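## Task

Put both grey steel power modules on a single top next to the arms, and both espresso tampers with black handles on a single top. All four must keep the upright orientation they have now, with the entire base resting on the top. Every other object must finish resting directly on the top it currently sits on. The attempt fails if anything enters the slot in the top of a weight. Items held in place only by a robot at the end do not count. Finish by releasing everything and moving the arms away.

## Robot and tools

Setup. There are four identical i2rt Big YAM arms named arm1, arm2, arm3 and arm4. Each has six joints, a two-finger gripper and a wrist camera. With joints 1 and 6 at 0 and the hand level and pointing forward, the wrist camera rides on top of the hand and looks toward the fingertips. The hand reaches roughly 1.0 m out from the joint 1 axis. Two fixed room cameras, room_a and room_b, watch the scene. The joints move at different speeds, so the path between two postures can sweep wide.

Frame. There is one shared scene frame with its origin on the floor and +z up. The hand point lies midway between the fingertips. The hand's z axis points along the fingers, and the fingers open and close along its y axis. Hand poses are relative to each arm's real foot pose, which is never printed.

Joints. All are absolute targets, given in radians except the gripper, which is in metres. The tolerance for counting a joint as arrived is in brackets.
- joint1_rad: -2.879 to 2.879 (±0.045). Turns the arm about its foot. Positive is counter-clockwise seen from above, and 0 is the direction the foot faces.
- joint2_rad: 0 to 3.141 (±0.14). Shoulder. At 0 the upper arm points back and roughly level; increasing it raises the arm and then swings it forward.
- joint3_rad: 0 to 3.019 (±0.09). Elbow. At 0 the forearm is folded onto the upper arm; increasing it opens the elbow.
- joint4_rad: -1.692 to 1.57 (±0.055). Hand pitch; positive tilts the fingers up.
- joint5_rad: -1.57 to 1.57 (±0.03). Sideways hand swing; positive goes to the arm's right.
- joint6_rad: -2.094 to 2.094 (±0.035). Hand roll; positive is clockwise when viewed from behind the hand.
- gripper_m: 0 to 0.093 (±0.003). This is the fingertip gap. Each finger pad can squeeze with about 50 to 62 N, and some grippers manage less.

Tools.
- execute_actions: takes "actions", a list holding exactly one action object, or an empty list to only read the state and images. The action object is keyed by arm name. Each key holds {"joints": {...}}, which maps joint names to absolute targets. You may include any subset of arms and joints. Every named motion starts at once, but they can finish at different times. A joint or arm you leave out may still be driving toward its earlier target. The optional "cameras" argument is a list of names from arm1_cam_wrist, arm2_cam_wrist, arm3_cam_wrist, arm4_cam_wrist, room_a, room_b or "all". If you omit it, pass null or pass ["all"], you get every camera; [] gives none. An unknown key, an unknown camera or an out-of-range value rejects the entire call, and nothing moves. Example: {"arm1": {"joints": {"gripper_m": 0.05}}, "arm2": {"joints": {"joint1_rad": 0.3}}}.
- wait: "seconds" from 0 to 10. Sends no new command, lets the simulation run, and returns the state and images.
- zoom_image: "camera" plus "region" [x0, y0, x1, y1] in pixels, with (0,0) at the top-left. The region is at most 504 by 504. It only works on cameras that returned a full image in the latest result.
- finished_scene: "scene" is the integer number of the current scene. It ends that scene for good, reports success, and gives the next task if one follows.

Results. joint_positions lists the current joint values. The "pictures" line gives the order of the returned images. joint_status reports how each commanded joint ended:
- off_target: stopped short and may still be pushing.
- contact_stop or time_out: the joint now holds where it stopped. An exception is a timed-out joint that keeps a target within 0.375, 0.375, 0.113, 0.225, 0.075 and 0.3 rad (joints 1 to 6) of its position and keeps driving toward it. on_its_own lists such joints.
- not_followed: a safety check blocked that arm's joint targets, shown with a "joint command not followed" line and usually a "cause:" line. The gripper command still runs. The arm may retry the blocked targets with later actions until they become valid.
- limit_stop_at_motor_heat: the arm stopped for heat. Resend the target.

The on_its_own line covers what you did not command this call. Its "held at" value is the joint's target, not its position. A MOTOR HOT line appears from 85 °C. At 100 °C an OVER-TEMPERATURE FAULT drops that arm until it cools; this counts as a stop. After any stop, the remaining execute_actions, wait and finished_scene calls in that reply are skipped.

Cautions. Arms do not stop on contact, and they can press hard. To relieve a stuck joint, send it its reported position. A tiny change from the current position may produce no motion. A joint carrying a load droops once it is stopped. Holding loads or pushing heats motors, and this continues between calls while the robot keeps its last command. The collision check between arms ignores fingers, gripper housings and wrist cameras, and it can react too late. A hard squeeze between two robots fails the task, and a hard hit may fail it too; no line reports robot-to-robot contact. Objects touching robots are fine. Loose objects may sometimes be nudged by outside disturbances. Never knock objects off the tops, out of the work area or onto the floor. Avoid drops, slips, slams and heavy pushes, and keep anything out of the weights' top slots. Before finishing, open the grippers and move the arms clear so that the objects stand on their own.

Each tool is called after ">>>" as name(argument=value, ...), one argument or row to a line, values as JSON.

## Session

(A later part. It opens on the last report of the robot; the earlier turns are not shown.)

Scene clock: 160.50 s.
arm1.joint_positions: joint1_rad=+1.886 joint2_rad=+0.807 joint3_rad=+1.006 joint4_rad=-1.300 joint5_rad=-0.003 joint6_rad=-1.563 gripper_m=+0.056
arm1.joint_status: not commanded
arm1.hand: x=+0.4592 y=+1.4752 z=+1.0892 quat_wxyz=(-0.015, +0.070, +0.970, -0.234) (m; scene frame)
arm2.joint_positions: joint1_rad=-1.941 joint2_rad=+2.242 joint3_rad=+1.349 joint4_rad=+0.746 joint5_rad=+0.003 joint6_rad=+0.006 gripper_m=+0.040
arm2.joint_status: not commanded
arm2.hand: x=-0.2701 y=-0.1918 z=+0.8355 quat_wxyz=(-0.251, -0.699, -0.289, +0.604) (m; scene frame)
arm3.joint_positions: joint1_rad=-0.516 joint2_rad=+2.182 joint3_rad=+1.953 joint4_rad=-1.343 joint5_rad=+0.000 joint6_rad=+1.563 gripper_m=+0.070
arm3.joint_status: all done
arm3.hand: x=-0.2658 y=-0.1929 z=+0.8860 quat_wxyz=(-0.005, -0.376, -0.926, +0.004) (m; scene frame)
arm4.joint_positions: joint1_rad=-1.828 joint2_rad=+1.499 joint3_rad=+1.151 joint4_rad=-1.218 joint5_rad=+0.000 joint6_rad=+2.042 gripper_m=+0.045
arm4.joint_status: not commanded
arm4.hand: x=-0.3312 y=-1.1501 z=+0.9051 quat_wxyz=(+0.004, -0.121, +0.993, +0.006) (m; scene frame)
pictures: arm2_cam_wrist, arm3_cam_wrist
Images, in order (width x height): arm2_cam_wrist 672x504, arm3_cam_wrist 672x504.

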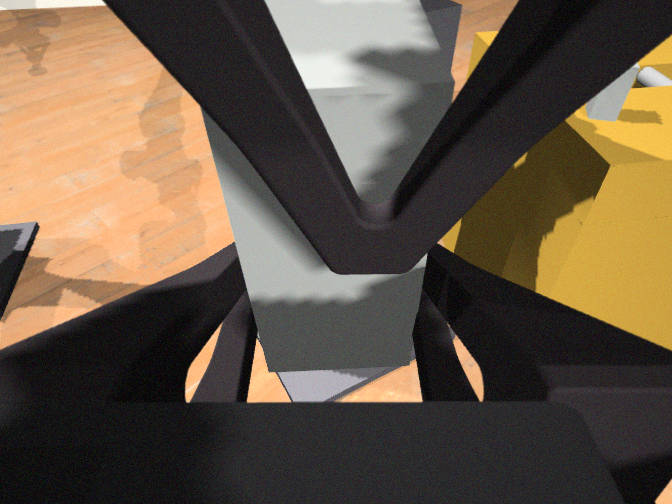

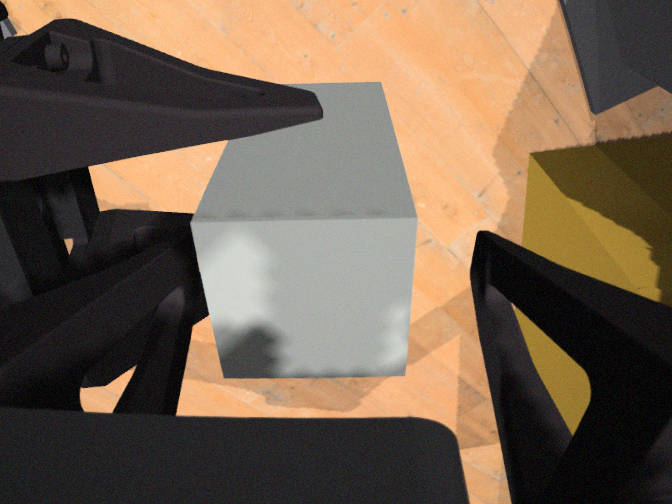

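>>> execute_actions(
  actions=[
    {"arm3":{"joints":{"gripper_m":0.02}}},
  ],
  cameras=[],
)

>>> execute_actions(
  actions=[
    {"arm2":{"joints":{"gripper_m":0.093}}},
  ],
  cameras=[],
)

>>> execute_actions(
  actions=[
    {"arm2":{"joints":{"joint2_rad":2.0,"joint3_rad":0.85,"joint4_rad":0.9}}},
  ],
  cameras=[],
)

>>> execute_actions(
  actions=[
    {"arm3":{"joints":{"joint1_rad":0.93,"joint6_rad":0}},"arm2":{"joints":{"joint2_rad":1.5,"joint4_rad":-0.8,"joint6_rad":2.05}}},
  ],
  cameras=[],
)

>>> execute_actions(
  actions=[
    {"arm3":{"joints":{"joint2_rad":2.23,"joint3_rad":1.53,"joint4_rad":-0.84}},"arm2":{"joints":{"joint2_rad":1.7,"joint3_rad":2.0,"joint4_rad":-1.5,"gripper_m":0.075}}},
  ],
  cameras=["arm3_cam_wrist","room_a"],
)

>>> zoom_image(
  camera="room_a",
  region=[390, 220, 510, 310],
)

Scene clock: 172.13 s.
arm1.joint_positions: joint1_rad=+1.886 joint2_rad=+0.807 joint3_rad=+1.006 joint4_rad=-1.300 joint5_rad=-0.003 joint6_rad=-1.563 gripper_m=+0.056
arm1.joint_status: not commanded
arm1.hand: x=+0.4592 y=+1.4752 z=+1.0892 quat_wxyz=(-0.015, +0.070, +0.970, -0.234) (m; scene frame)
arm2.joint_positions: joint1_rad=-1.941 joint2_rad=+2.243 joint3_rad=+1.350 joint4_rad=+0.744 joint5_rad=+0.003 joint6_rad=+0.006 gripper_m=+0.040
arm2.joint_status: not commanded
arm2.hand: x=-0.2702 y=-0.1918 z=+0.8347 quat_wxyz=(-0.250, -0.700, -0.289, +0.603) (m; scene frame)
arm3.joint_positions: joint1_rad=-0.516 joint2_rad=+2.182 joint3_rad=+1.953 joint4_rad=-1.328 joint5_rad=-0.001 joint6_rad=+1.559 gripper_m=+0.039
arm3.joint_status: gripper_m off_target (ended at +0.039, target +0.020)
arm3.hand: x=-0.2634 y=-0.1899 z=+0.8860 quat_wxyz=(-0.008, -0.374, -0.927, -0.004) (m; scene frame)
arm4.joint_positions: joint1_rad=-1.828 joint2_rad=+1.499 joint3_rad=+1.151 joint4_rad=-1.218 joint5_rad=+0.000 joint6_rad=+2.042 gripper_m=+0.045
arm4.joint_status: not commanded
arm4.hand: x=-0.3312 y=-1.1501 z=+0.9051 quat_wxyz=(+0.004, -0.121, +0.993, +0.006) (m; scene frame)
pictures: none
No camera images: the call's "cameras" was empty. Leave "cameras" out to get every camera's image.

Scene clock: 172.80 s.
arm1.joint_positions: joint1_rad=+1.886 joint2_rad=+0.807 joint3_rad=+1.006 joint4_rad=-1.300 joint5_rad=-0.003 joint6_rad=-1.563 gripper_m=+0.056
arm1.joint_status: not commanded
arm1.hand: x=+0.4592 y=+1.4752 z=+1.0892 quat_wxyz=(-0.015, +0.070, +0.970, -0.234) (m; scene frame)
arm2.joint_positions: joint1_rad=-1.941 joint2_rad=+2.243 joint3_rad=+1.350 joint4_rad=+0.744 joint5_rad=+0.003 joint6_rad=+0.006 gripper_m=+0.093
arm2.joint_status: all done
arm2.hand: x=-0.2702 y=-0.1918 z=+0.8347 quat_wxyz=(-0.250, -0.700, -0.289, +0.603) (m; scene frame)
arm3.joint_positions: joint1_rad=-0.516 joint2_rad=+2.182 joint3_rad=+1.953 joint4_rad=-1.328 joint5_rad=-0.001 joint6_rad=+1.562 gripper_m=+0.039
arm3.joint_status: not commanded
arm3.hand: x=-0.2634 y=-0.1899 z=+0.8860 quat_wxyz=(-0.008, -0.376, -0.927, -0.004) (m; scene frame)
arm4.joint_positions: joint1_rad=-1.828 joint2_rad=+1.499 joint3_rad=+1.151 joint4_rad=-1.218 joint5_rad=+0.000 joint6_rad=+2.042 gripper_m=+0.045
arm4.joint_status: not commanded
arm4.hand: x=-0.3312 y=-1.1501 z=+0.9051 quat_wxyz=(+0.004, -0.121, +0.993, +0.006) (m; scene frame)
pictures: none
No camera images: the call's "cameras" was empty. Leave "cameras" out to get every camera's image.

Scene clock: 174.07 s.
arm1.joint_positions: joint1_rad=+1.886 joint2_rad=+0.807 joint3_rad=+1.006 joint4_rad=-1.300 joint5_rad=-0.003 joint6_rad=-1.563 gripper_m=+0.056
arm1.joint_status: not commanded
arm1.hand: x=+0.4592 y=+1.4752 z=+1.0892 quat_wxyz=(-0.015, +0.070, +0.970, -0.234) (m; scene frame)
arm2.joint_positions: joint1_rad=-1.941 joint2_rad=+2.015 joint3_rad=+0.846 joint4_rad=+0.892 joint5_rad=+0.003 joint6_rad=+0.006 gripper_m=+0.093
arm2.joint_status: all done
arm2.hand: x=-0.1565 y=-0.0774 z=+0.8092 quat_wxyz=(-0.231, -0.737, -0.304, +0.558) (m; scene frame)
arm3.joint_positions: joint1_rad=-0.516 joint2_rad=+2.182 joint3_rad=+1.953 joint4_rad=-1.328 joint5_rad=-0.001 joint6_rad=+1.562 gripper_m=+0.039
arm3.joint_status: not commanded
arm3.hand: x=-0.2634 y=-0.1899 z=+0.8860 quat_wxyz=(-0.008, -0.376, -0.927, -0.004) (m; scene frame)
arm4.joint_positions: joint1_rad=-1.828 joint2_rad=+1.499 joint3_rad=+1.151 joint4_rad=-1.218 joint5_rad=+0.000 joint6_rad=+2.042 gripper_m=+0.045
arm4.joint_status: not commanded
arm4.hand: x=-0.3312 y=-1.1501 z=+0.9051 quat_wxyz=(+0.004, -0.121, +0.993, +0.006) (m; scene frame)
pictures: none
No camera images: the call's "cameras" was empty. Leave "cameras" out to get every camera's image.

Scene clock: 176.43 s.
arm1.joint_positions: joint1_rad=+1.886 joint2_rad=+0.807 joint3_rad=+1.006 joint4_rad=-1.300 joint5_rad=-0.003 joint6_rad=-1.563 gripper_m=+0.056
arm1.joint_status: not commanded
arm1.hand: x=+0.4592 y=+1.4752 z=+1.0892 quat_wxyz=(-0.015, +0.070, +0.970, -0.234) (m; scene frame)
arm2.joint_positions: joint1_rad=-1.941 joint2_rad=+1.505 joint3_rad=+0.846 joint4_rad=-0.791 joint5_rad=+0.003 joint6_rad=+2.038 gripper_m=+0.093
arm2.joint_status: all done
arm2.hand: x=+0.0098 y=+0.0896 z=+0.8191 quat_wxyz=(-0.060, -0.809, +0.584, +0.013) (m; scene frame)
arm3.joint_positions: joint1_rad=+0.938 joint2_rad=+2.183 joint3_rad=+1.953 joint4_rad=-1.326 joint5_rad=-0.004 joint6_rad=+0.009 gripper_m=+0.039
arm3.joint_status: all done
arm3.hand: x=-1.1532 y=-0.1426 z=+0.8778 quat_wxyz=(+0.001, +0.899, -0.438, -0.002) (m; scene frame)
arm4.joint_positions: joint1_rad=-1.828 joint2_rad=+1.499 joint3_rad=+1.151 joint4_rad=-1.218 joint5_rad=+0.000 joint6_rad=+2.042 gripper_m=+0.045
arm4.joint_status: not commanded
arm4.hand: x=-0.3312 y=-1.1501 z=+0.9051 quat_wxyz=(+0.004, -0.121, +0.993, +0.006) (m; scene frame)
pictures: none
No camera images: the call's "cameras" was empty. Leave "cameras" out to get every camera's image.

Scene clock: 178.07 s.
arm1.joint_positions: joint1_rad=+1.886 joint2_rad=+0.807 joint3_rad=+1.006 joint4_rad=-1.300 joint5_rad=-0.003 joint6_rad=-1.563 gripper_m=+0.056
arm1.joint_status: not commanded
arm1.hand: x=+0.4592 y=+1.4752 z=+1.0892 quat_wxyz=(-0.015, +0.070, +0.970, -0.234) (m; scene frame)
arm2.joint_positions: joint1_rad=-1.941 joint2_rad=+1.695 joint3_rad=+1.947 joint4_rad=-1.491 joint5_rad=+0.003 joint6_rad=+2.039 gripper_m=+0.075
arm2.joint_status: all done
arm2.hand: x=-0.1227 y=-0.0452 z=+1.1447 quat_wxyz=(-0.163, -0.799, +0.578, +0.029) (m; scene frame)
arm3.joint_positions: joint1_rad=+0.938 joint2_rad=+2.257 joint3_rad=+1.507 joint4_rad=-0.852 joint5_rad=-0.004 joint6_rad=+0.009 gripper_m=+0.039
arm3.joint_status: all done
arm3.hand: x=-1.0990 y=-0.2102 z=+0.6848 quat_wxyz=(+0.011, +0.899, -0.438, +0.019) (m; scene frame)
arm4.joint_positions: joint1_rad=-1.828 joint2_rad=+1.499 joint3_rad=+1.151 joint4_rad=-1.218 joint5_rad=+0.000 joint6_rad=+2.042 gripper_m=+0.045
arm4.joint_status: not commanded
arm4.hand: x=-0.3312 y=-1.1501 z=+0.9051 quat_wxyz=(+0.004, -0.121, +0.993, +0.006) (m; scene frame)
pictures: arm3_cam_wrist, room_a
Images, in order (width x height): arm3_cam_wrist 672x504, room_a 672x504.

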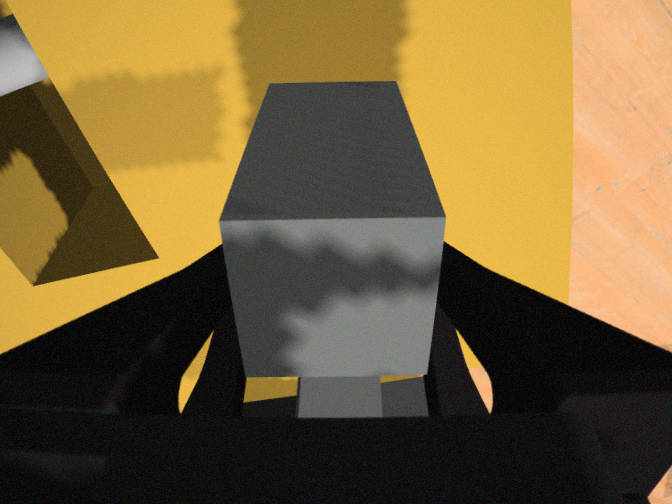

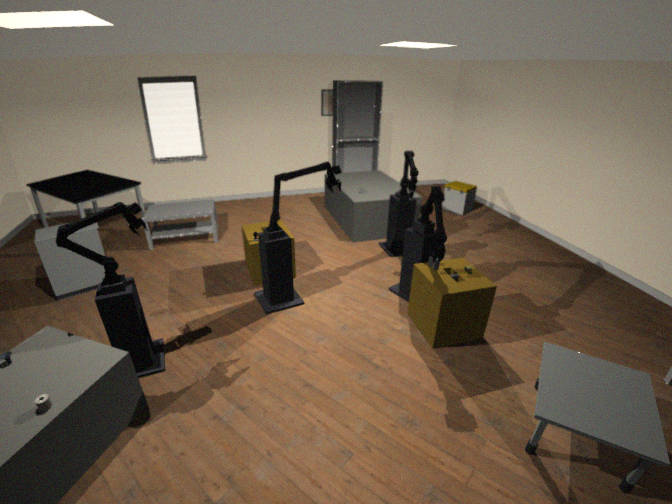

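Region (390, 220, 510, 310) of room_a's 672x504 image, scaled by 4.200, with more detail than that image has; it fills the top 378 rows of this view, and the rest is white.

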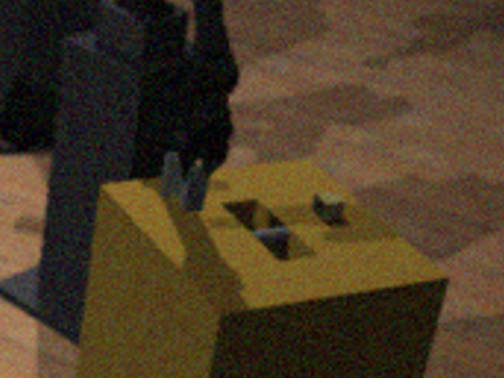

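Gap around 3 cm; lower.

>>> execute_actions(
  actions=[
    {"arm3":{"joints":{"joint2_rad":2.295,"joint4_rad":-0.74}}},
  ],
  cameras=["arm3_cam_wrist"],
)

Scene clock: 182.70 s.
arm1.joint_positions: joint1_rad=+1.886 joint2_rad=+0.807 joint3_rad=+1.006 joint4_rad=-1.300 joint5_rad=-0.003 joint6_rad=-1.563 gripper_m=+0.056
arm1.joint_status: not commanded
arm1.hand: x=+0.4592 y=+1.4752 z=+1.0892 quat_wxyz=(-0.015, +0.070, +0.970, -0.234) (m; scene frame)
arm2.joint_positions: joint1_rad=-1.941 joint2_rad=+1.695 joint3_rad=+1.947 joint4_rad=-1.491 joint5_rad=+0.003 joint6_rad=+2.039 gripper_m=+0.075
arm2.joint_status: not commanded
arm2.hand: x=-0.1227 y=-0.0452 z=+1.1447 quat_wxyz=(-0.163, -0.799, +0.578, +0.029) (m; scene frame)
arm3.joint_positions: joint1_rad=+0.938 joint2_rad=+2.294 joint3_rad=+1.507 joint4_rad=-0.754 joint5_rad=-0.004 joint6_rad=+0.009 gripper_m=+0.039
arm3.joint_status: all done
arm3.hand: x=-1.1077 y=-0.1993 z=+0.6632 quat_wxyz=(-0.002, +0.899, -0.438, -0.009) (m; scene frame)
arm4.joint_positions: joint1_rad=-1.828 joint2_rad=+1.499 joint3_rad=+1.151 joint4_rad=-1.218 joint5_rad=+0.000 joint6_rad=+2.042 gripper_m=+0.045
arm4.joint_status: not commanded
arm4.hand: x=-0.3312 y=-1.1501 z=+0.9051 quat_wxyz=(+0.004, -0.121, +0.993, +0.006) (m; scene frame)
pictures: arm3_cam_wrist
Images, in order (width x height): arm3_cam_wrist 672x504.

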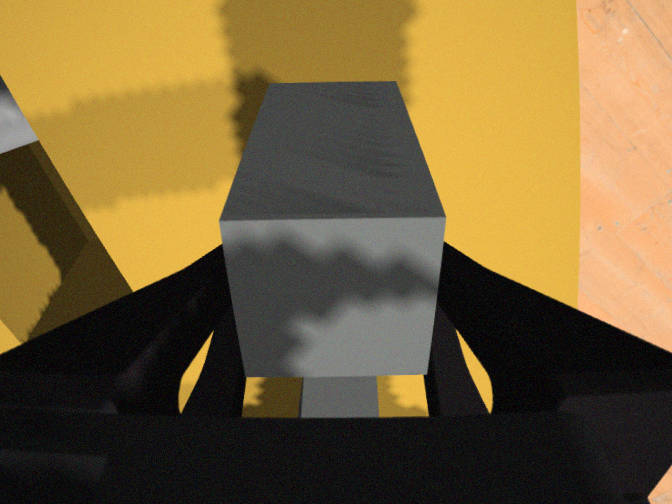

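>>> execute_actions(
  actions=[
    {"arm3":{"joints":{"joint2_rad":2.335}}},
  ],
  cameras=["arm3_cam_wrist"],
)

Scene clock: 185.63 s.
arm1.joint_positions: joint1_rad=+1.886 joint2_rad=+0.807 joint3_rad=+1.006 joint4_rad=-1.300 joint5_rad=-0.003 joint6_rad=-1.563 gripper_m=+0.056
arm1.joint_status: not commanded
arm1.hand: x=+0.4592 y=+1.4752 z=+1.0892 quat_wxyz=(-0.015, +0.070, +0.970, -0.234) (m; scene frame)
arm2.joint_positions: joint1_rad=-1.941 joint2_rad=+1.695 joint3_rad=+1.947 joint4_rad=-1.491 joint5_rad=+0.003 joint6_rad=+2.039 gripper_m=+0.075
arm2.joint_status: not commanded
arm2.hand: x=-0.1227 y=-0.0452 z=+1.1447 quat_wxyz=(-0.163, -0.799, +0.578, +0.029) (m; scene frame)
arm3.joint_positions: joint1_rad=+0.938 joint2_rad=+2.337 joint3_rad=+1.507 joint4_rad=-0.752 joint5_rad=-0.004 joint6_rad=+0.009 gripper_m=+0.039
arm3.joint_status: all done
arm3.hand: x=-1.1001 y=-0.2087 z=+0.6391 quat_wxyz=(+0.006, +0.899, -0.438, +0.010) (m; scene frame)
arm4.joint_positions: joint1_rad=-1.828 joint2_rad=+1.499 joint3_rad=+1.151 joint4_rad=-1.218 joint5_rad=+0.000 joint6_rad=+2.042 gripper_m=+0.045
arm4.joint_status: not commanded
arm4.hand: x=-0.3312 y=-1.1501 z=+0.9051 quat_wxyz=(+0.004, -0.121, +0.993, +0.006) (m; scene frame)
pictures: arm3_cam_wrist
Images, in order (width x height): arm3_cam_wrist 672x504.

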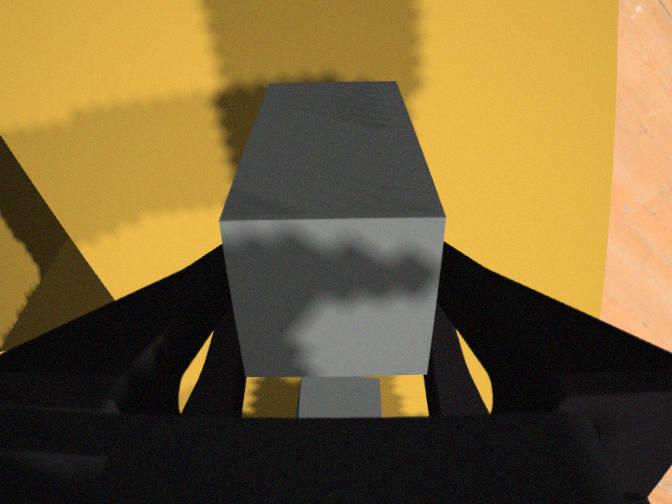

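>>> execute_actions(
  actions=[
    {"arm3":{"joints":{"joint2_rad":2.365,"joint4_rad":-0.69}}},
  ],
  cameras=["arm3_cam_wrist"],
)

Scene clock: 188.80 s.
arm1.joint_positions: joint1_rad=+1.886 joint2_rad=+0.807 joint3_rad=+1.006 joint4_rad=-1.300 joint5_rad=-0.003 joint6_rad=-1.563 gripper_m=+0.056
arm1.joint_status: not commanded
arm1.hand: x=+0.4592 y=+1.4752 z=+1.0892 quat_wxyz=(-0.015, +0.070, +0.970, -0.234) (m; scene frame)
arm2.joint_positions: joint1_rad=-1.941 joint2_rad=+1.695 joint3_rad=+1.947 joint4_rad=-1.491 joint5_rad=+0.003 joint6_rad=+2.039 gripper_m=+0.075
arm2.joint_status: not commanded
arm2.hand: x=-0.1227 y=-0.0452 z=+1.1447 quat_wxyz=(-0.163, -0.799, +0.578, +0.029) (m; scene frame)
arm3.joint_positions: joint1_rad=+0.938 joint2_rad=+2.345 joint3_rad=+1.507 joint4_rad=-0.714 joint5_rad=-0.003 joint6_rad=+0.009 gripper_m=+0.039
arm3.joint_status: all done
arm3.hand: x=-1.1042 y=-0.2036 z=+0.6341 quat_wxyz=(+0.000, +0.899, -0.437, -0.004) (m; scene frame)
arm4.joint_positions: joint1_rad=-1.828 joint2_rad=+1.499 joint3_rad=+1.151 joint4_rad=-1.218 joint5_rad=+0.000 joint6_rad=+2.042 gripper_m=+0.045
arm4.joint_status: not commanded
arm4.hand: x=-0.3312 y=-1.1501 z=+0.9051 quat_wxyz=(+0.004, -0.121, +0.993, +0.006) (m; scene frame)
pictures: arm3_cam_wrist
Images, in order (width x height): arm3_cam_wrist 672x504.

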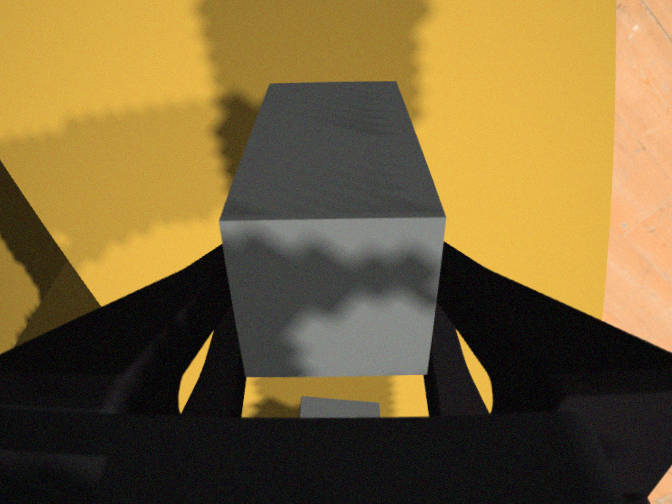

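Contact. Release and return for the tamper.

>>> execute_actions(
  actions=[
    {"arm3":{"joints":{"gripper_m":0.093}}},
  ],
  cameras=[],
)

>>> execute_actions(
  actions=[
    {"arm3":{"joints":{"joint2_rad":1.9}}},
  ],
  cameras=[],
)

>>> execute_actions(
  actions=[
    {"arm3":{"joints":{"joint1_rad":-2.175,"joint3_rad":0.5,"joint4_rad":1.2}}},
  ],
  cameras=[],
)

>>> execute_actions(
  actions=[
    {"arm3":{"joints":{"joint2_rad":2.045,"joint3_rad":0.86,"joint4_rad":1.03}}},
  ],
  cameras=["arm3_cam_wrist","room_a"],
)

Scene clock: 196.93 s.
arm1.joint_positions: joint1_rad=+1.886 joint2_rad=+0.807 joint3_rad=+1.006 joint4_rad=-1.300 joint5_rad=-0.003 joint6_rad=-1.563 gripper_m=+0.056
arm1.joint_status: not commanded
arm1.hand: x=+0.4592 y=+1.4752 z=+1.0892 quat_wxyz=(-0.015, +0.070, +0.970, -0.234) (m; scene frame)
arm2.joint_positions: joint1_rad=-1.941 joint2_rad=+1.695 joint3_rad=+1.947 joint4_rad=-1.491 joint5_rad=+0.003 joint6_rad=+2.039 gripper_m=+0.075
arm2.joint_status: not commanded
arm2.hand: x=-0.1227 y=-0.0452 z=+1.1447 quat_wxyz=(-0.163, -0.799, +0.578, +0.029) (m; scene frame)
arm3.joint_positions: joint1_rad=+0.938 joint2_rad=+2.346 joint3_rad=+1.507 joint4_rad=-0.704 joint5_rad=-0.003 joint6_rad=+0.008 gripper_m=+0.093
arm3.joint_status: all done
arm3.hand: x=-1.1054 y=-0.2019 z=+0.6337 quat_wxyz=(-0.002, +0.899, -0.437, -0.007) (m; scene frame)
arm4.joint_positions: joint1_rad=-1.828 joint2_rad=+1.499 joint3_rad=+1.151 joint4_rad=-1.218 joint5_rad=+0.000 joint6_rad=+2.042 gripper_m=+0.045
arm4.joint_status: not commanded
arm4.hand: x=-0.3312 y=-1.1501 z=+0.9051 quat_wxyz=(+0.004, -0.121, +0.993, +0.006) (m; scene frame)
pictures: none
No camera images: the call's "cameras" was empty. Leave "cameras" out to get every camera's image.

Scene clock: 198.60 s.
arm1.joint_positions: joint1_rad=+1.886 joint2_rad=+0.807 joint3_rad=+1.006 joint4_rad=-1.300 joint5_rad=-0.003 joint6_rad=-1.563 gripper_m=+0.056
arm1.joint_status: not commanded
arm1.hand: x=+0.4592 y=+1.4752 z=+1.0892 quat_wxyz=(-0.015, +0.070, +0.970, -0.234) (m; scene frame)
arm2.joint_positions: joint1_rad=-1.941 joint2_rad=+1.695 joint3_rad=+1.947 joint4_rad=-1.491 joint5_rad=+0.003 joint6_rad=+2.039 gripper_m=+0.075
arm2.joint_status: not commanded
arm2.hand: x=-0.1227 y=-0.0452 z=+1.1447 quat_wxyz=(-0.163, -0.799, +0.578, +0.029) (m; scene frame)
arm3.joint_positions: joint1_rad=+0.938 joint2_rad=+1.897 joint3_rad=+1.521 joint4_rad=-0.698 joint5_rad=-0.003 joint6_rad=+0.008 gripper_m=+0.093
arm3.joint_status: all done
arm3.hand: x=-1.1593 y=-0.1347 z=+0.9197 quat_wxyz=(-0.102, +0.873, -0.424, -0.217) (m; scene frame)
arm4.joint_positions: joint1_rad=-1.828 joint2_rad=+1.499 joint3_rad=+1.151 joint4_rad=-1.218 joint5_rad=+0.000 joint6_rad=+2.042 gripper_m=+0.045
arm4.joint_status: not commanded
arm4.hand: x=-0.3312 y=-1.1501 z=+0.9051 quat_wxyz=(+0.004, -0.121, +0.993, +0.006) (m; scene frame)
pictures: none
No camera images: the call's "cameras" was empty. Leave "cameras" out to get every camera's image.

Scene clock: 201.13 s.
arm1.joint_positions: joint1_rad=+1.886 joint2_rad=+0.807 joint3_rad=+1.006 joint4_rad=-1.300 joint5_rad=-0.003 joint6_rad=-1.563 gripper_m=+0.056
arm1.joint_status: not commanded
arm1.hand: x=+0.4592 y=+1.4752 z=+1.0892 quat_wxyz=(-0.015, +0.070, +0.970, -0.234) (m; scene frame)
arm2.joint_positions: joint1_rad=-1.941 joint2_rad=+1.695 joint3_rad=+1.947 joint4_rad=-1.491 joint5_rad=+0.003 joint6_rad=+2.039 gripper_m=+0.075
arm2.joint_status: not commanded
arm2.hand: x=-0.1227 y=-0.0452 z=+1.1447 quat_wxyz=(-0.163, -0.799, +0.578, +0.029) (m; scene frame)
arm3.joint_positions: joint1_rad=-2.174 joint2_rad=+1.901 joint3_rad=+0.503 joint4_rad=+1.177 joint5_rad=+0.000 joint6_rad=+0.006 gripper_m=+0.093
arm3.joint_status: all done
arm3.hand: x=-0.4015 y=-1.0590 z=+0.8603 quat_wxyz=(-0.572, -0.328, -0.704, +0.262) (m; scene frame)
arm4.joint_positions: joint1_rad=-1.828 joint2_rad=+1.499 joint3_rad=+1.151 joint4_rad=-1.218 joint5_rad=+0.000 joint6_rad=+2.042 gripper_m=+0.045
arm4.joint_status: not commanded
arm4.hand: x=-0.3312 y=-1.1501 z=+0.9051 quat_wxyz=(+0.004, -0.121, +0.993, +0.006) (m; scene frame)
pictures: none
No camera images: the call's "cameras" was empty. Leave "cameras" out to get every camera's image.

Scene clock: 202.33 s.
arm1.joint_positions: joint1_rad=+1.886 joint2_rad=+0.807 joint3_rad=+1.006 joint4_rad=-1.300 joint5_rad=-0.003 joint6_rad=-1.563 gripper_m=+0.056
arm1.joint_status: not commanded
arm1.hand: x=+0.4592 y=+1.4752 z=+1.0892 quat_wxyz=(-0.015, +0.070, +0.970, -0.234) (m; scene frame)
arm2.joint_positions: joint1_rad=-1.941 joint2_rad=+1.695 joint3_rad=+1.947 joint4_rad=-1.491 joint5_rad=+0.003 joint6_rad=+2.039 gripper_m=+0.075
arm2.joint_status: not commanded
arm2.hand: x=-0.1227 y=-0.0452 z=+1.1447 quat_wxyz=(-0.163, -0.799, +0.578, +0.029) (m; scene frame)
arm3.joint_positions: joint1_rad=-2.174 joint2_rad=+2.054 joint3_rad=+0.848 joint4_rad=+1.040 joint5_rad=+0.000 joint6_rad=+0.006 gripper_m=+0.093
arm3.joint_status: all done
arm3.hand: x=-0.3223 y=-1.1522 z=+0.8620 quat_wxyz=(-0.591, -0.321, -0.688, +0.271) (m; scene frame)
arm4.joint_positions: joint1_rad=-1.828 joint2_rad=+1.499 joint3_rad=+1.151 joint4_rad=-1.218 joint5_rad=+0.000 joint6_rad=+2.042 gripper_m=+0.045
arm4.joint_status: not commanded
arm4.hand: x=-0.3312 y=-1.1501 z=+0.9051 quat_wxyz=(+0.004, -0.121, +0.993, +0.006) (m; scene frame)
pictures: arm3_cam_wrist, room_a
Images, in order (width x height): arm3_cam_wrist 672x504, room_a 672x504.

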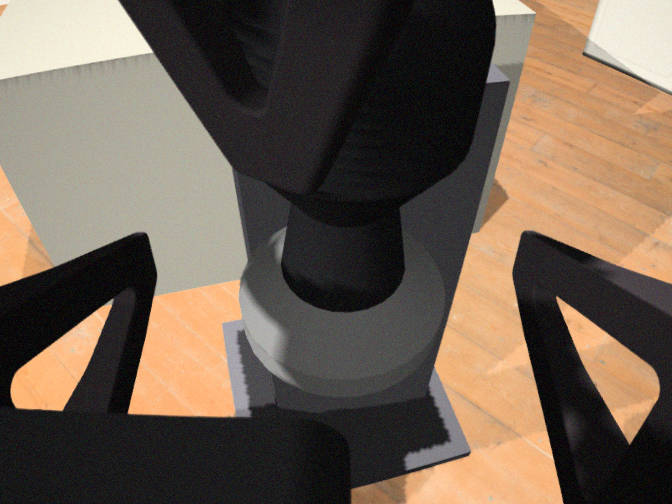

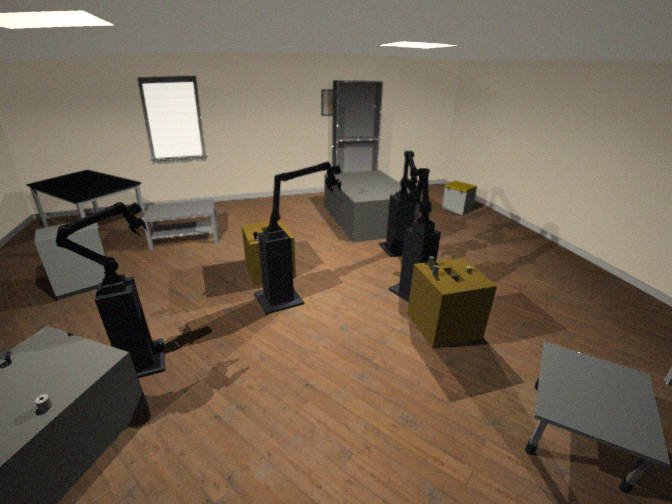

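>>> execute_actions(
  actions=[
    {"arm3":{"joints":{"joint4_rad":1.10}}},
  ],
  cameras=[],
)

>>> execute_actions(
  actions=[
    {"arm3":{"joints":{"gripper_m":0.005}}},
  ],
  cameras=[],
)

>>> execute_actions(
  actions=[
    {"arm4":{"joints":{"gripper_m":0.065}}},
  ],
  cameras=[],
)

>>> execute_actions(
  actions=[
    {"arm4":{"joints":{"joint2_rad":1.0}}},
  ],
  cameras=[],
)

>>> execute_actions(
  actions=[
    {"arm3":{"joints":{"joint1_rad":-0.51,"joint2_rad":2.43,"joint3_rad":1.62,"joint4_rad":0.72}},"arm4":{"joints":{"joint2_rad":0.6}},"arm2":{"joints":{"joint2_rad":1.95,"joint3_rad":1.95,"joint4_rad":-1.5}}},
  ],
  cameras=["arm2_cam_wrist","arm3_cam_wrist"],
)

Scene clock: 215.17 s.
arm1.joint_positions: joint1_rad=+1.886 joint2_rad=+0.807 joint3_rad=+1.006 joint4_rad=-1.300 joint5_rad=-0.003 joint6_rad=-1.563 gripper_m=+0.056
arm1.joint_status: not commanded
arm1.hand: x=+0.4592 y=+1.4752 z=+1.0892 quat_wxyz=(-0.015, +0.070, +0.970, -0.234) (m; scene frame)
arm2.joint_positions: joint1_rad=-1.941 joint2_rad=+1.695 joint3_rad=+1.947 joint4_rad=-1.491 joint5_rad=+0.003 joint6_rad=+2.039 gripper_m=+0.075
arm2.joint_status: not commanded
arm2.hand: x=-0.1227 y=-0.0452 z=+1.1447 quat_wxyz=(-0.163, -0.799, +0.578, +0.029) (m; scene frame)
arm3.joint_positions: joint1_rad=-2.174 joint2_rad=+2.054 joint3_rad=+0.848 joint4_rad=+1.076 joint5_rad=+0.000 joint6_rad=+0.006 gripper_m=+0.093
arm3.joint_status: all done
arm3.hand: x=-0.3215 y=-1.1531 z=+0.8708 quat_wxyz=(-0.604, -0.316, -0.677, +0.277) (m; scene frame)
arm4.joint_positions: joint1_rad=-1.828 joint2_rad=+1.499 joint3_rad=+1.151 joint4_rad=-1.218 joint5_rad=+0.000 joint6_rad=+2.042 gripper_m=+0.045
arm4.joint_status: not commanded
arm4.hand: x=-0.3312 y=-1.1501 z=+0.9051 quat_wxyz=(+0.004, -0.121, +0.993, +0.006) (m; scene frame)
pictures: none
No camera images: the call's "cameras" was empty. Leave "cameras" out to get every camera's image.

Scene clock: 215.87 s.
arm1.joint_positions: joint1_rad=+1.886 joint2_rad=+0.807 joint3_rad=+1.006 joint4_rad=-1.300 joint5_rad=-0.003 joint6_rad=-1.563 gripper_m=+0.056
arm1.joint_status: not commanded
arm1.hand: x=+0.4592 y=+1.4752 z=+1.0892 quat_wxyz=(-0.015, +0.070, +0.970, -0.234) (m; scene frame)
arm2.joint_positions: joint1_rad=-1.941 joint2_rad=+1.695 joint3_rad=+1.947 joint4_rad=-1.491 joint5_rad=+0.003 joint6_rad=+2.039 gripper_m=+0.075
arm2.joint_status: not commanded
arm2.hand: x=-0.1227 y=-0.0452 z=+1.1447 quat_wxyz=(-0.163, -0.799, +0.578, +0.029) (m; scene frame)
arm3.joint_positions: joint1_rad=-2.174 joint2_rad=+2.054 joint3_rad=+0.848 joint4_rad=+1.077 joint5_rad=+0.003 joint6_rad=+0.009 gripper_m=+0.027
arm3.joint_status: gripper_m off_target (ended at +0.027, target +0.005)
arm3.hand: x=-0.3223 y=-1.1538 z=+0.8711 quat_wxyz=(-0.604, -0.318, -0.676, +0.277) (m; scene frame)
arm4.joint_positions: joint1_rad=-1.829 joint2_rad=+1.499 joint3_rad=+1.151 joint4_rad=-1.218 joint5_rad=+0.003 joint6_rad=+2.043 gripper_m=+0.045
arm4.joint_status: not commanded
arm4.hand: x=-0.3308 y=-1.1497 z=+0.9051 quat_wxyz=(+0.005, -0.119, +0.993, +0.007) (m; scene frame)
pictures: none
No camera images: the call's "cameras" was empty. Leave "cameras" out to get every camera's image.

Scene clock: 216.47 s.
arm1.joint_positions: joint1_rad=+1.886 joint2_rad=+0.807 joint3_rad=+1.006 joint4_rad=-1.300 joint5_rad=-0.003 joint6_rad=-1.563 gripper_m=+0.056
arm1.joint_status: not commanded
arm1.hand: x=+0.4592 y=+1.4752 z=+1.0892 quat_wxyz=(-0.015, +0.070, +0.970, -0.234) (m; scene frame)
arm2.joint_positions: joint1_rad=-1.941 joint2_rad=+1.695 joint3_rad=+1.947 joint4_rad=-1.491 joint5_rad=+0.003 joint6_rad=+2.039 gripper_m=+0.075
arm2.joint_status: not commanded
arm2.hand: x=-0.1227 y=-0.0452 z=+1.1447 quat_wxyz=(-0.163, -0.799, +0.578, +0.029) (m; scene frame)
arm3.joint_positions: joint1_rad=-2.174 joint2_rad=+2.055 joint3_rad=+0.847 joint4_rad=+1.077 joint5_rad=+0.003 joint6_rad=+0.008 gripper_m=+0.027
arm3.joint_status: not commanded
arm3.hand: x=-0.3227 y=-1.1534 z=+0.8703 quat_wxyz=(-0.603, -0.318, -0.677, +0.277) (m; scene frame)
arm4.joint_positions: joint1_rad=-1.829 joint2_rad=+1.499 joint3_rad=+1.151 joint4_rad=-1.218 joint5_rad=+0.003 joint6_rad=+2.044 gripper_m=+0.065
arm4.joint_status: all done
arm4.hand: x=-0.3308 y=-1.1497 z=+0.9051 quat_wxyz=(+0.005, -0.119, +0.993, +0.007) (m; scene frame)
pictures: none
No camera images: the call's "cameras" was empty. Leave "cameras" out to get every camera's image.

Scene clock: 217.83 s.
arm1.joint_positions: joint1_rad=+1.886 joint2_rad=+0.807 joint3_rad=+1.006 joint4_rad=-1.300 joint5_rad=-0.003 joint6_rad=-1.563 gripper_m=+0.056
arm1.joint_status: not commanded
arm1.hand: x=+0.4592 y=+1.4752 z=+1.0892 quat_wxyz=(-0.015, +0.070, +0.970, -0.234) (m; scene frame)
arm2.joint_positions: joint1_rad=-1.941 joint2_rad=+1.695 joint3_rad=+1.947 joint4_rad=-1.491 joint5_rad=+0.003 joint6_rad=+2.039 gripper_m=+0.075
arm2.joint_status: not commanded
arm2.hand: x=-0.1227 y=-0.0452 z=+1.1447 quat_wxyz=(-0.163, -0.799, +0.578, +0.029) (m; scene frame)
arm3.joint_positions: joint1_rad=-2.174 joint2_rad=+2.055 joint3_rad=+0.847 joint4_rad=+1.077 joint5_rad=+0.003 joint6_rad=+0.008 gripper_m=+0.027
arm3.joint_status: not commanded
arm3.hand: x=-0.3227 y=-1.1534 z=+0.8703 quat_wxyz=(-0.603, -0.318, -0.677, +0.277) (m; scene frame)
arm4.joint_positions: joint1_rad=-1.829 joint2_rad=+0.986 joint3_rad=+1.151 joint4_rad=-1.218 joint5_rad=+0.002 joint6_rad=+2.044 gripper_m=+0.065
arm4.joint_status: all done
arm4.hand: x=-0.2969 y=-1.1932 z=+1.1011 quat_wxyz=(-0.137, -0.117, +0.959, +0.217) (m; scene frame)
pictures: none
No camera images: the call's "cameras" was empty. Leave "cameras" out to get every camera's image.

Scene clock: 220.07 s.
arm1.joint_positions: joint1_rad=+1.886 joint2_rad=+0.807 joint3_rad=+1.006 joint4_rad=-1.300 joint5_rad=-0.003 joint6_rad=-1.563 gripper_m=+0.056
arm1.joint_status: not commanded
arm1.hand: x=+0.4592 y=+1.4752 z=+1.0892 quat_wxyz=(-0.015, +0.070, +0.970, -0.234) (m; scene frame)
arm2.joint_positions: joint1_rad=-1.941 joint2_rad=+1.957 joint3_rad=+1.937 joint4_rad=-1.493 joint5_rad=+0.003 joint6_rad=+2.039 gripper_m=+0.075
arm2.joint_status: all done
arm2.hand: x=-0.1497 y=-0.0715 z=+0.9868 quat_wxyz=(-0.029, -0.810, +0.585, +0.008) (m; scene frame)
arm3.joint_positions: joint1_rad=-0.513 joint2_rad=+2.442 joint3_rad=+1.602 joint4_rad=+0.708 joint5_rad=-0.002 joint6_rad=+0.006 gripper_m=+0.027
arm3.joint_status: all done
arm3.hand: x=-0.1351 y=-0.0581 z=+0.8219 quat_wxyz=(-0.608, +0.293, -0.693, -0.253) (m; scene frame)
arm4.joint_positions: joint1_rad=-1.829 joint2_rad=+0.595 joint3_rad=+1.155 joint4_rad=-1.218 joint5_rad=+0.002 joint6_rad=+2.044 gripper_m=+0.065
arm4.joint_status: all done
arm4.hand: x=-0.2304 y=-1.2727 z=+1.2196 quat_wxyz=(-0.241, -0.109, +0.891, +0.370) (m; scene frame)
pictures: arm2_cam_wrist, arm3_cam_wrist
Images, in order (width x height): arm2_cam_wrist 672x504, arm3_cam_wrist 672x504.

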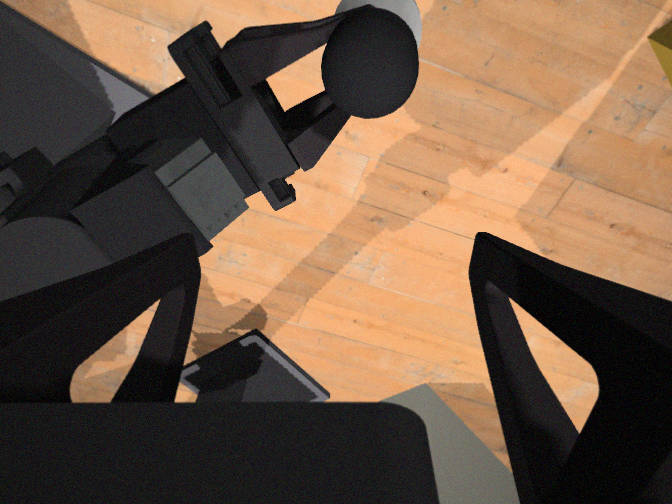

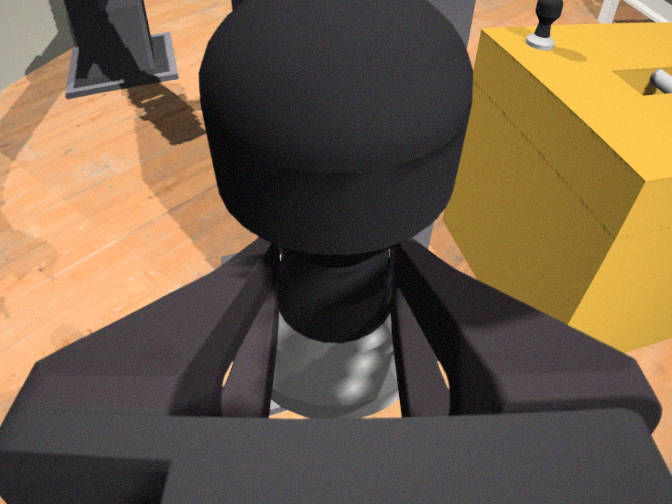

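>>> execute_actions(
  actions=[
    {"arm2":{"joints":{"joint2_rad":2.0,"joint3_rad":1.74,"joint4_rad":-1.29}}},
  ],
  cameras=["arm2_cam_wrist","arm3_cam_wrist"],
)

Scene clock: 225.13 s.
arm1.joint_positions: joint1_rad=+1.886 joint2_rad=+0.807 joint3_rad=+1.006 joint4_rad=-1.300 joint5_rad=-0.003 joint6_rad=-1.563 gripper_m=+0.056
arm1.joint_status: not commanded
arm1.hand: x=+0.4592 y=+1.4752 z=+1.0892 quat_wxyz=(-0.015, +0.070, +0.970, -0.234) (m; scene frame)
arm2.joint_positions: joint1_rad=-1.941 joint2_rad=+2.021 joint3_rad=+1.737 joint4_rad=-1.300 joint5_rad=+0.003 joint6_rad=+2.039 gripper_m=+0.075
arm2.joint_status: all done
arm2.hand: x=-0.1413 y=-0.0625 z=+0.8733 quat_wxyz=(+0.006, -0.811, +0.586, +0.002) (m; scene frame)
arm3.joint_positions: joint1_rad=-0.513 joint2_rad=+2.442 joint3_rad=+1.602 joint4_rad=+0.708 joint5_rad=-0.002 joint6_rad=+0.006 gripper_m=+0.027
arm3.joint_status: not commanded
arm3.hand: x=-0.1351 y=-0.0581 z=+0.8219 quat_wxyz=(-0.608, +0.293, -0.693, -0.253) (m; scene frame)
arm4.joint_positions: joint1_rad=-1.829 joint2_rad=+0.595 joint3_rad=+1.155 joint4_rad=-1.218 joint5_rad=+0.002 joint6_rad=+2.044 gripper_m=+0.065
arm4.joint_status: not commanded
arm4.hand: x=-0.2304 y=-1.2727 z=+1.2196 quat_wxyz=(-0.241, -0.109, +0.891, +0.370) (m; scene frame)
pictures: arm2_cam_wrist, arm3_cam_wrist
Images, in order (width x height): arm2_cam_wrist 672x504, arm3_cam_wrist 672x504.

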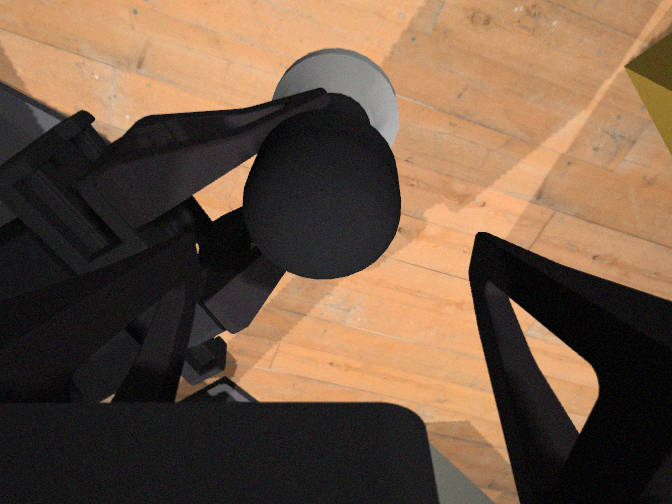

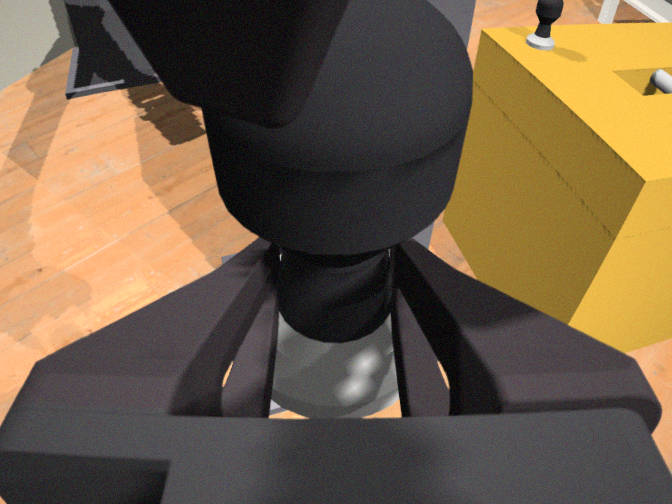

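>>> execute_actions(
  actions=[
    {"arm2":{"joints":{"joint1_rad":-1.96,"joint3_rad":1.67,"joint4_rad":-1.2}}},
  ],
  cameras=["arm2_cam_wrist","arm3_cam_wrist"],
)

Scene clock: 229.00 s.
arm1.joint_positions: joint1_rad=+1.886 joint2_rad=+0.807 joint3_rad=+1.006 joint4_rad=-1.300 joint5_rad=-0.003 joint6_rad=-1.563 gripper_m=+0.056
arm1.joint_status: not commanded
arm1.hand: x=+0.4592 y=+1.4752 z=+1.0892 quat_wxyz=(-0.015, +0.070, +0.970, -0.234) (m; scene frame)
arm2.joint_positions: joint1_rad=-1.944 joint2_rad=+2.014 joint3_rad=+1.674 joint4_rad=-1.211 joint5_rad=+0.003 joint6_rad=+2.039 gripper_m=+0.075
arm2.joint_status: all done
arm2.hand: x=-0.1423 y=-0.0607 z=+0.8544 quat_wxyz=(-0.010, -0.810, +0.587, +0.005) (m; scene frame)
arm3.joint_positions: joint1_rad=-0.513 joint2_rad=+2.442 joint3_rad=+1.602 joint4_rad=+0.708 joint5_rad=-0.002 joint6_rad=+0.006 gripper_m=+0.027
arm3.joint_status: not commanded
arm3.hand: x=-0.1351 y=-0.0581 z=+0.8219 quat_wxyz=(-0.608, +0.293, -0.693, -0.253) (m; scene frame)
arm4.joint_positions: joint1_rad=-1.829 joint2_rad=+0.595 joint3_rad=+1.155 joint4_rad=-1.218 joint5_rad=+0.002 joint6_rad=+2.044 gripper_m=+0.065
arm4.joint_status: not commanded
arm4.hand: x=-0.2304 y=-1.2727 z=+1.2196 quat_wxyz=(-0.241, -0.109, +0.891, +0.370) (m; scene frame)
pictures: arm2_cam_wrist, arm3_cam_wrist
Images, in order (width x height): arm2_cam_wrist 672x504, arm3_cam_wrist 672x504.

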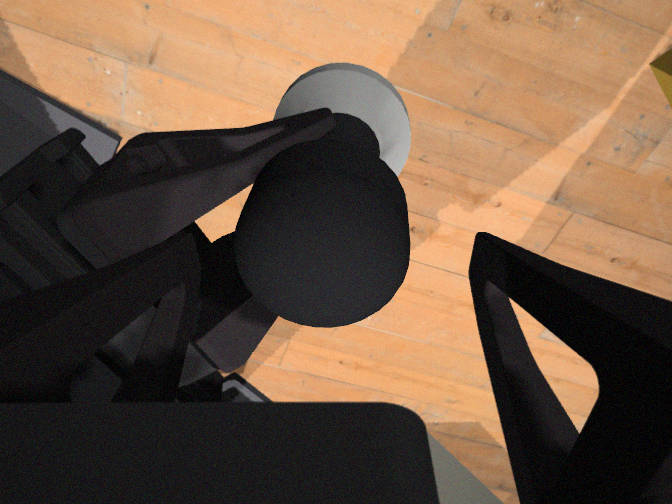

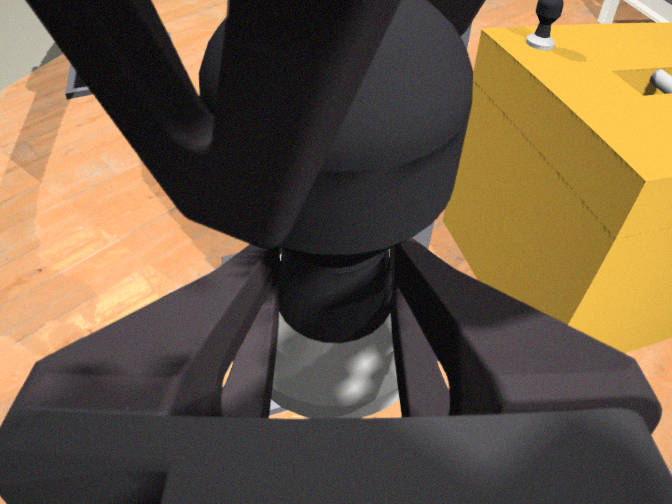

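>>> execute_actions(
  actions=[
    {"arm2":{"joints":{"joint1_rad":-1.968,"joint3_rad":1.645,"joint4_rad":-1.18}}},
  ],
  cameras=[],
)

>>> execute_actions(
  actions=[
    {"arm2":{"joints":{"gripper_m":0.02}}},
  ],
  cameras=["arm2_cam_wrist","arm3_cam_wrist"],
)

Scene clock: 233.27 s.
arm1.joint_positions: joint1_rad=+1.886 joint2_rad=+0.807 joint3_rad=+1.006 joint4_rad=-1.300 joint5_rad=-0.003 joint6_rad=-1.563 gripper_m=+0.056
arm1.joint_status: not commanded
arm1.hand: x=+0.4592 y=+1.4752 z=+1.0892 quat_wxyz=(-0.015, +0.070, +0.970, -0.234) (m; scene frame)
arm2.joint_positions: joint1_rad=-1.955 joint2_rad=+2.014 joint3_rad=+1.651 joint4_rad=-1.191 joint5_rad=+0.003 joint6_rad=+2.039 gripper_m=+0.075
arm2.joint_status: all done
arm2.hand: x=-0.1441 y=-0.0537 z=+0.8465 quat_wxyz=(-0.009, -0.807, +0.591, +0.005) (m; scene frame)
arm3.joint_positions: joint1_rad=-0.513 joint2_rad=+2.442 joint3_rad=+1.602 joint4_rad=+0.708 joint5_rad=-0.002 joint6_rad=+0.006 gripper_m=+0.027
arm3.joint_status: not commanded
arm3.hand: x=-0.1351 y=-0.0581 z=+0.8219 quat_wxyz=(-0.608, +0.293, -0.693, -0.253) (m; scene frame)
arm4.joint_positions: joint1_rad=-1.829 joint2_rad=+0.595 joint3_rad=+1.155 joint4_rad=-1.218 joint5_rad=+0.002 joint6_rad=+2.044 gripper_m=+0.065
arm4.joint_status: not commanded
arm4.hand: x=-0.2304 y=-1.2727 z=+1.2196 quat_wxyz=(-0.241, -0.109, +0.891, +0.370) (m; scene frame)
pictures: none
No camera images: the call's "cameras" was empty. Leave "cameras" out to get every camera's image.

Scene clock: 233.87 s.
arm1.joint_positions: joint1_rad=+1.886 joint2_rad=+0.807 joint3_rad=+1.006 joint4_rad=-1.300 joint5_rad=-0.003 joint6_rad=-1.563 gripper_m=+0.056
arm1.joint_status: not commanded
arm1.hand: x=+0.4592 y=+1.4752 z=+1.0892 quat_wxyz=(-0.015, +0.070, +0.970, -0.234) (m; scene frame)
arm2.joint_positions: joint1_rad=-1.957 joint2_rad=+2.014 joint3_rad=+1.651 joint4_rad=-1.187 joint5_rad=+0.002 joint6_rad=+2.040 gripper_m=+0.044
arm2.joint_status: gripper_m off_target (ended at +0.044, target +0.020)
arm2.hand: x=-0.1455 y=-0.0538 z=+0.8465 quat_wxyz=(-0.011, -0.806, +0.592, +0.004) (m; scene frame)
arm3.joint_positions: joint1_rad=-0.513 joint2_rad=+2.443 joint3_rad=+1.602 joint4_rad=+0.707 joint5_rad=+0.001 joint6_rad=+0.007 gripper_m=+0.027
arm3.joint_status: not commanded
arm3.hand: x=-0.1348 y=-0.0585 z=+0.8213 quat_wxyz=(-0.608, +0.292, -0.694, -0.252) (m; scene frame)
arm4.joint_positions: joint1_rad=-1.829 joint2_rad=+0.595 joint3_rad=+1.155 joint4_rad=-1.218 joint5_rad=+0.002 joint6_rad=+2.044 gripper_m=+0.065
arm4.joint_status: not commanded
arm4.hand: x=-0.2304 y=-1.2727 z=+1.2196 quat_wxyz=(-0.241, -0.109, +0.891, +0.370) (m; scene frame)
pictures: arm2_cam_wrist, arm3_cam_wrist
Images, in order (width x height): arm2_cam_wrist 672x504, arm3_cam_wrist 672x504.

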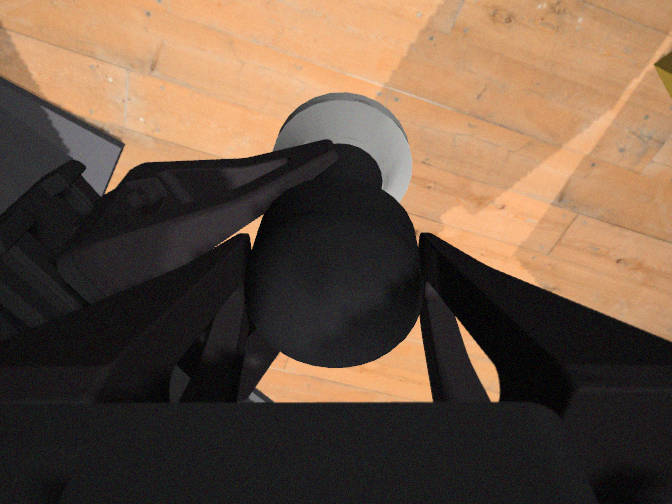

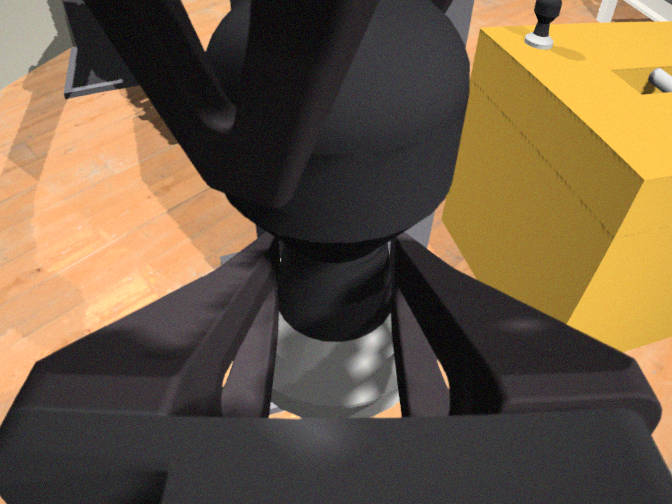

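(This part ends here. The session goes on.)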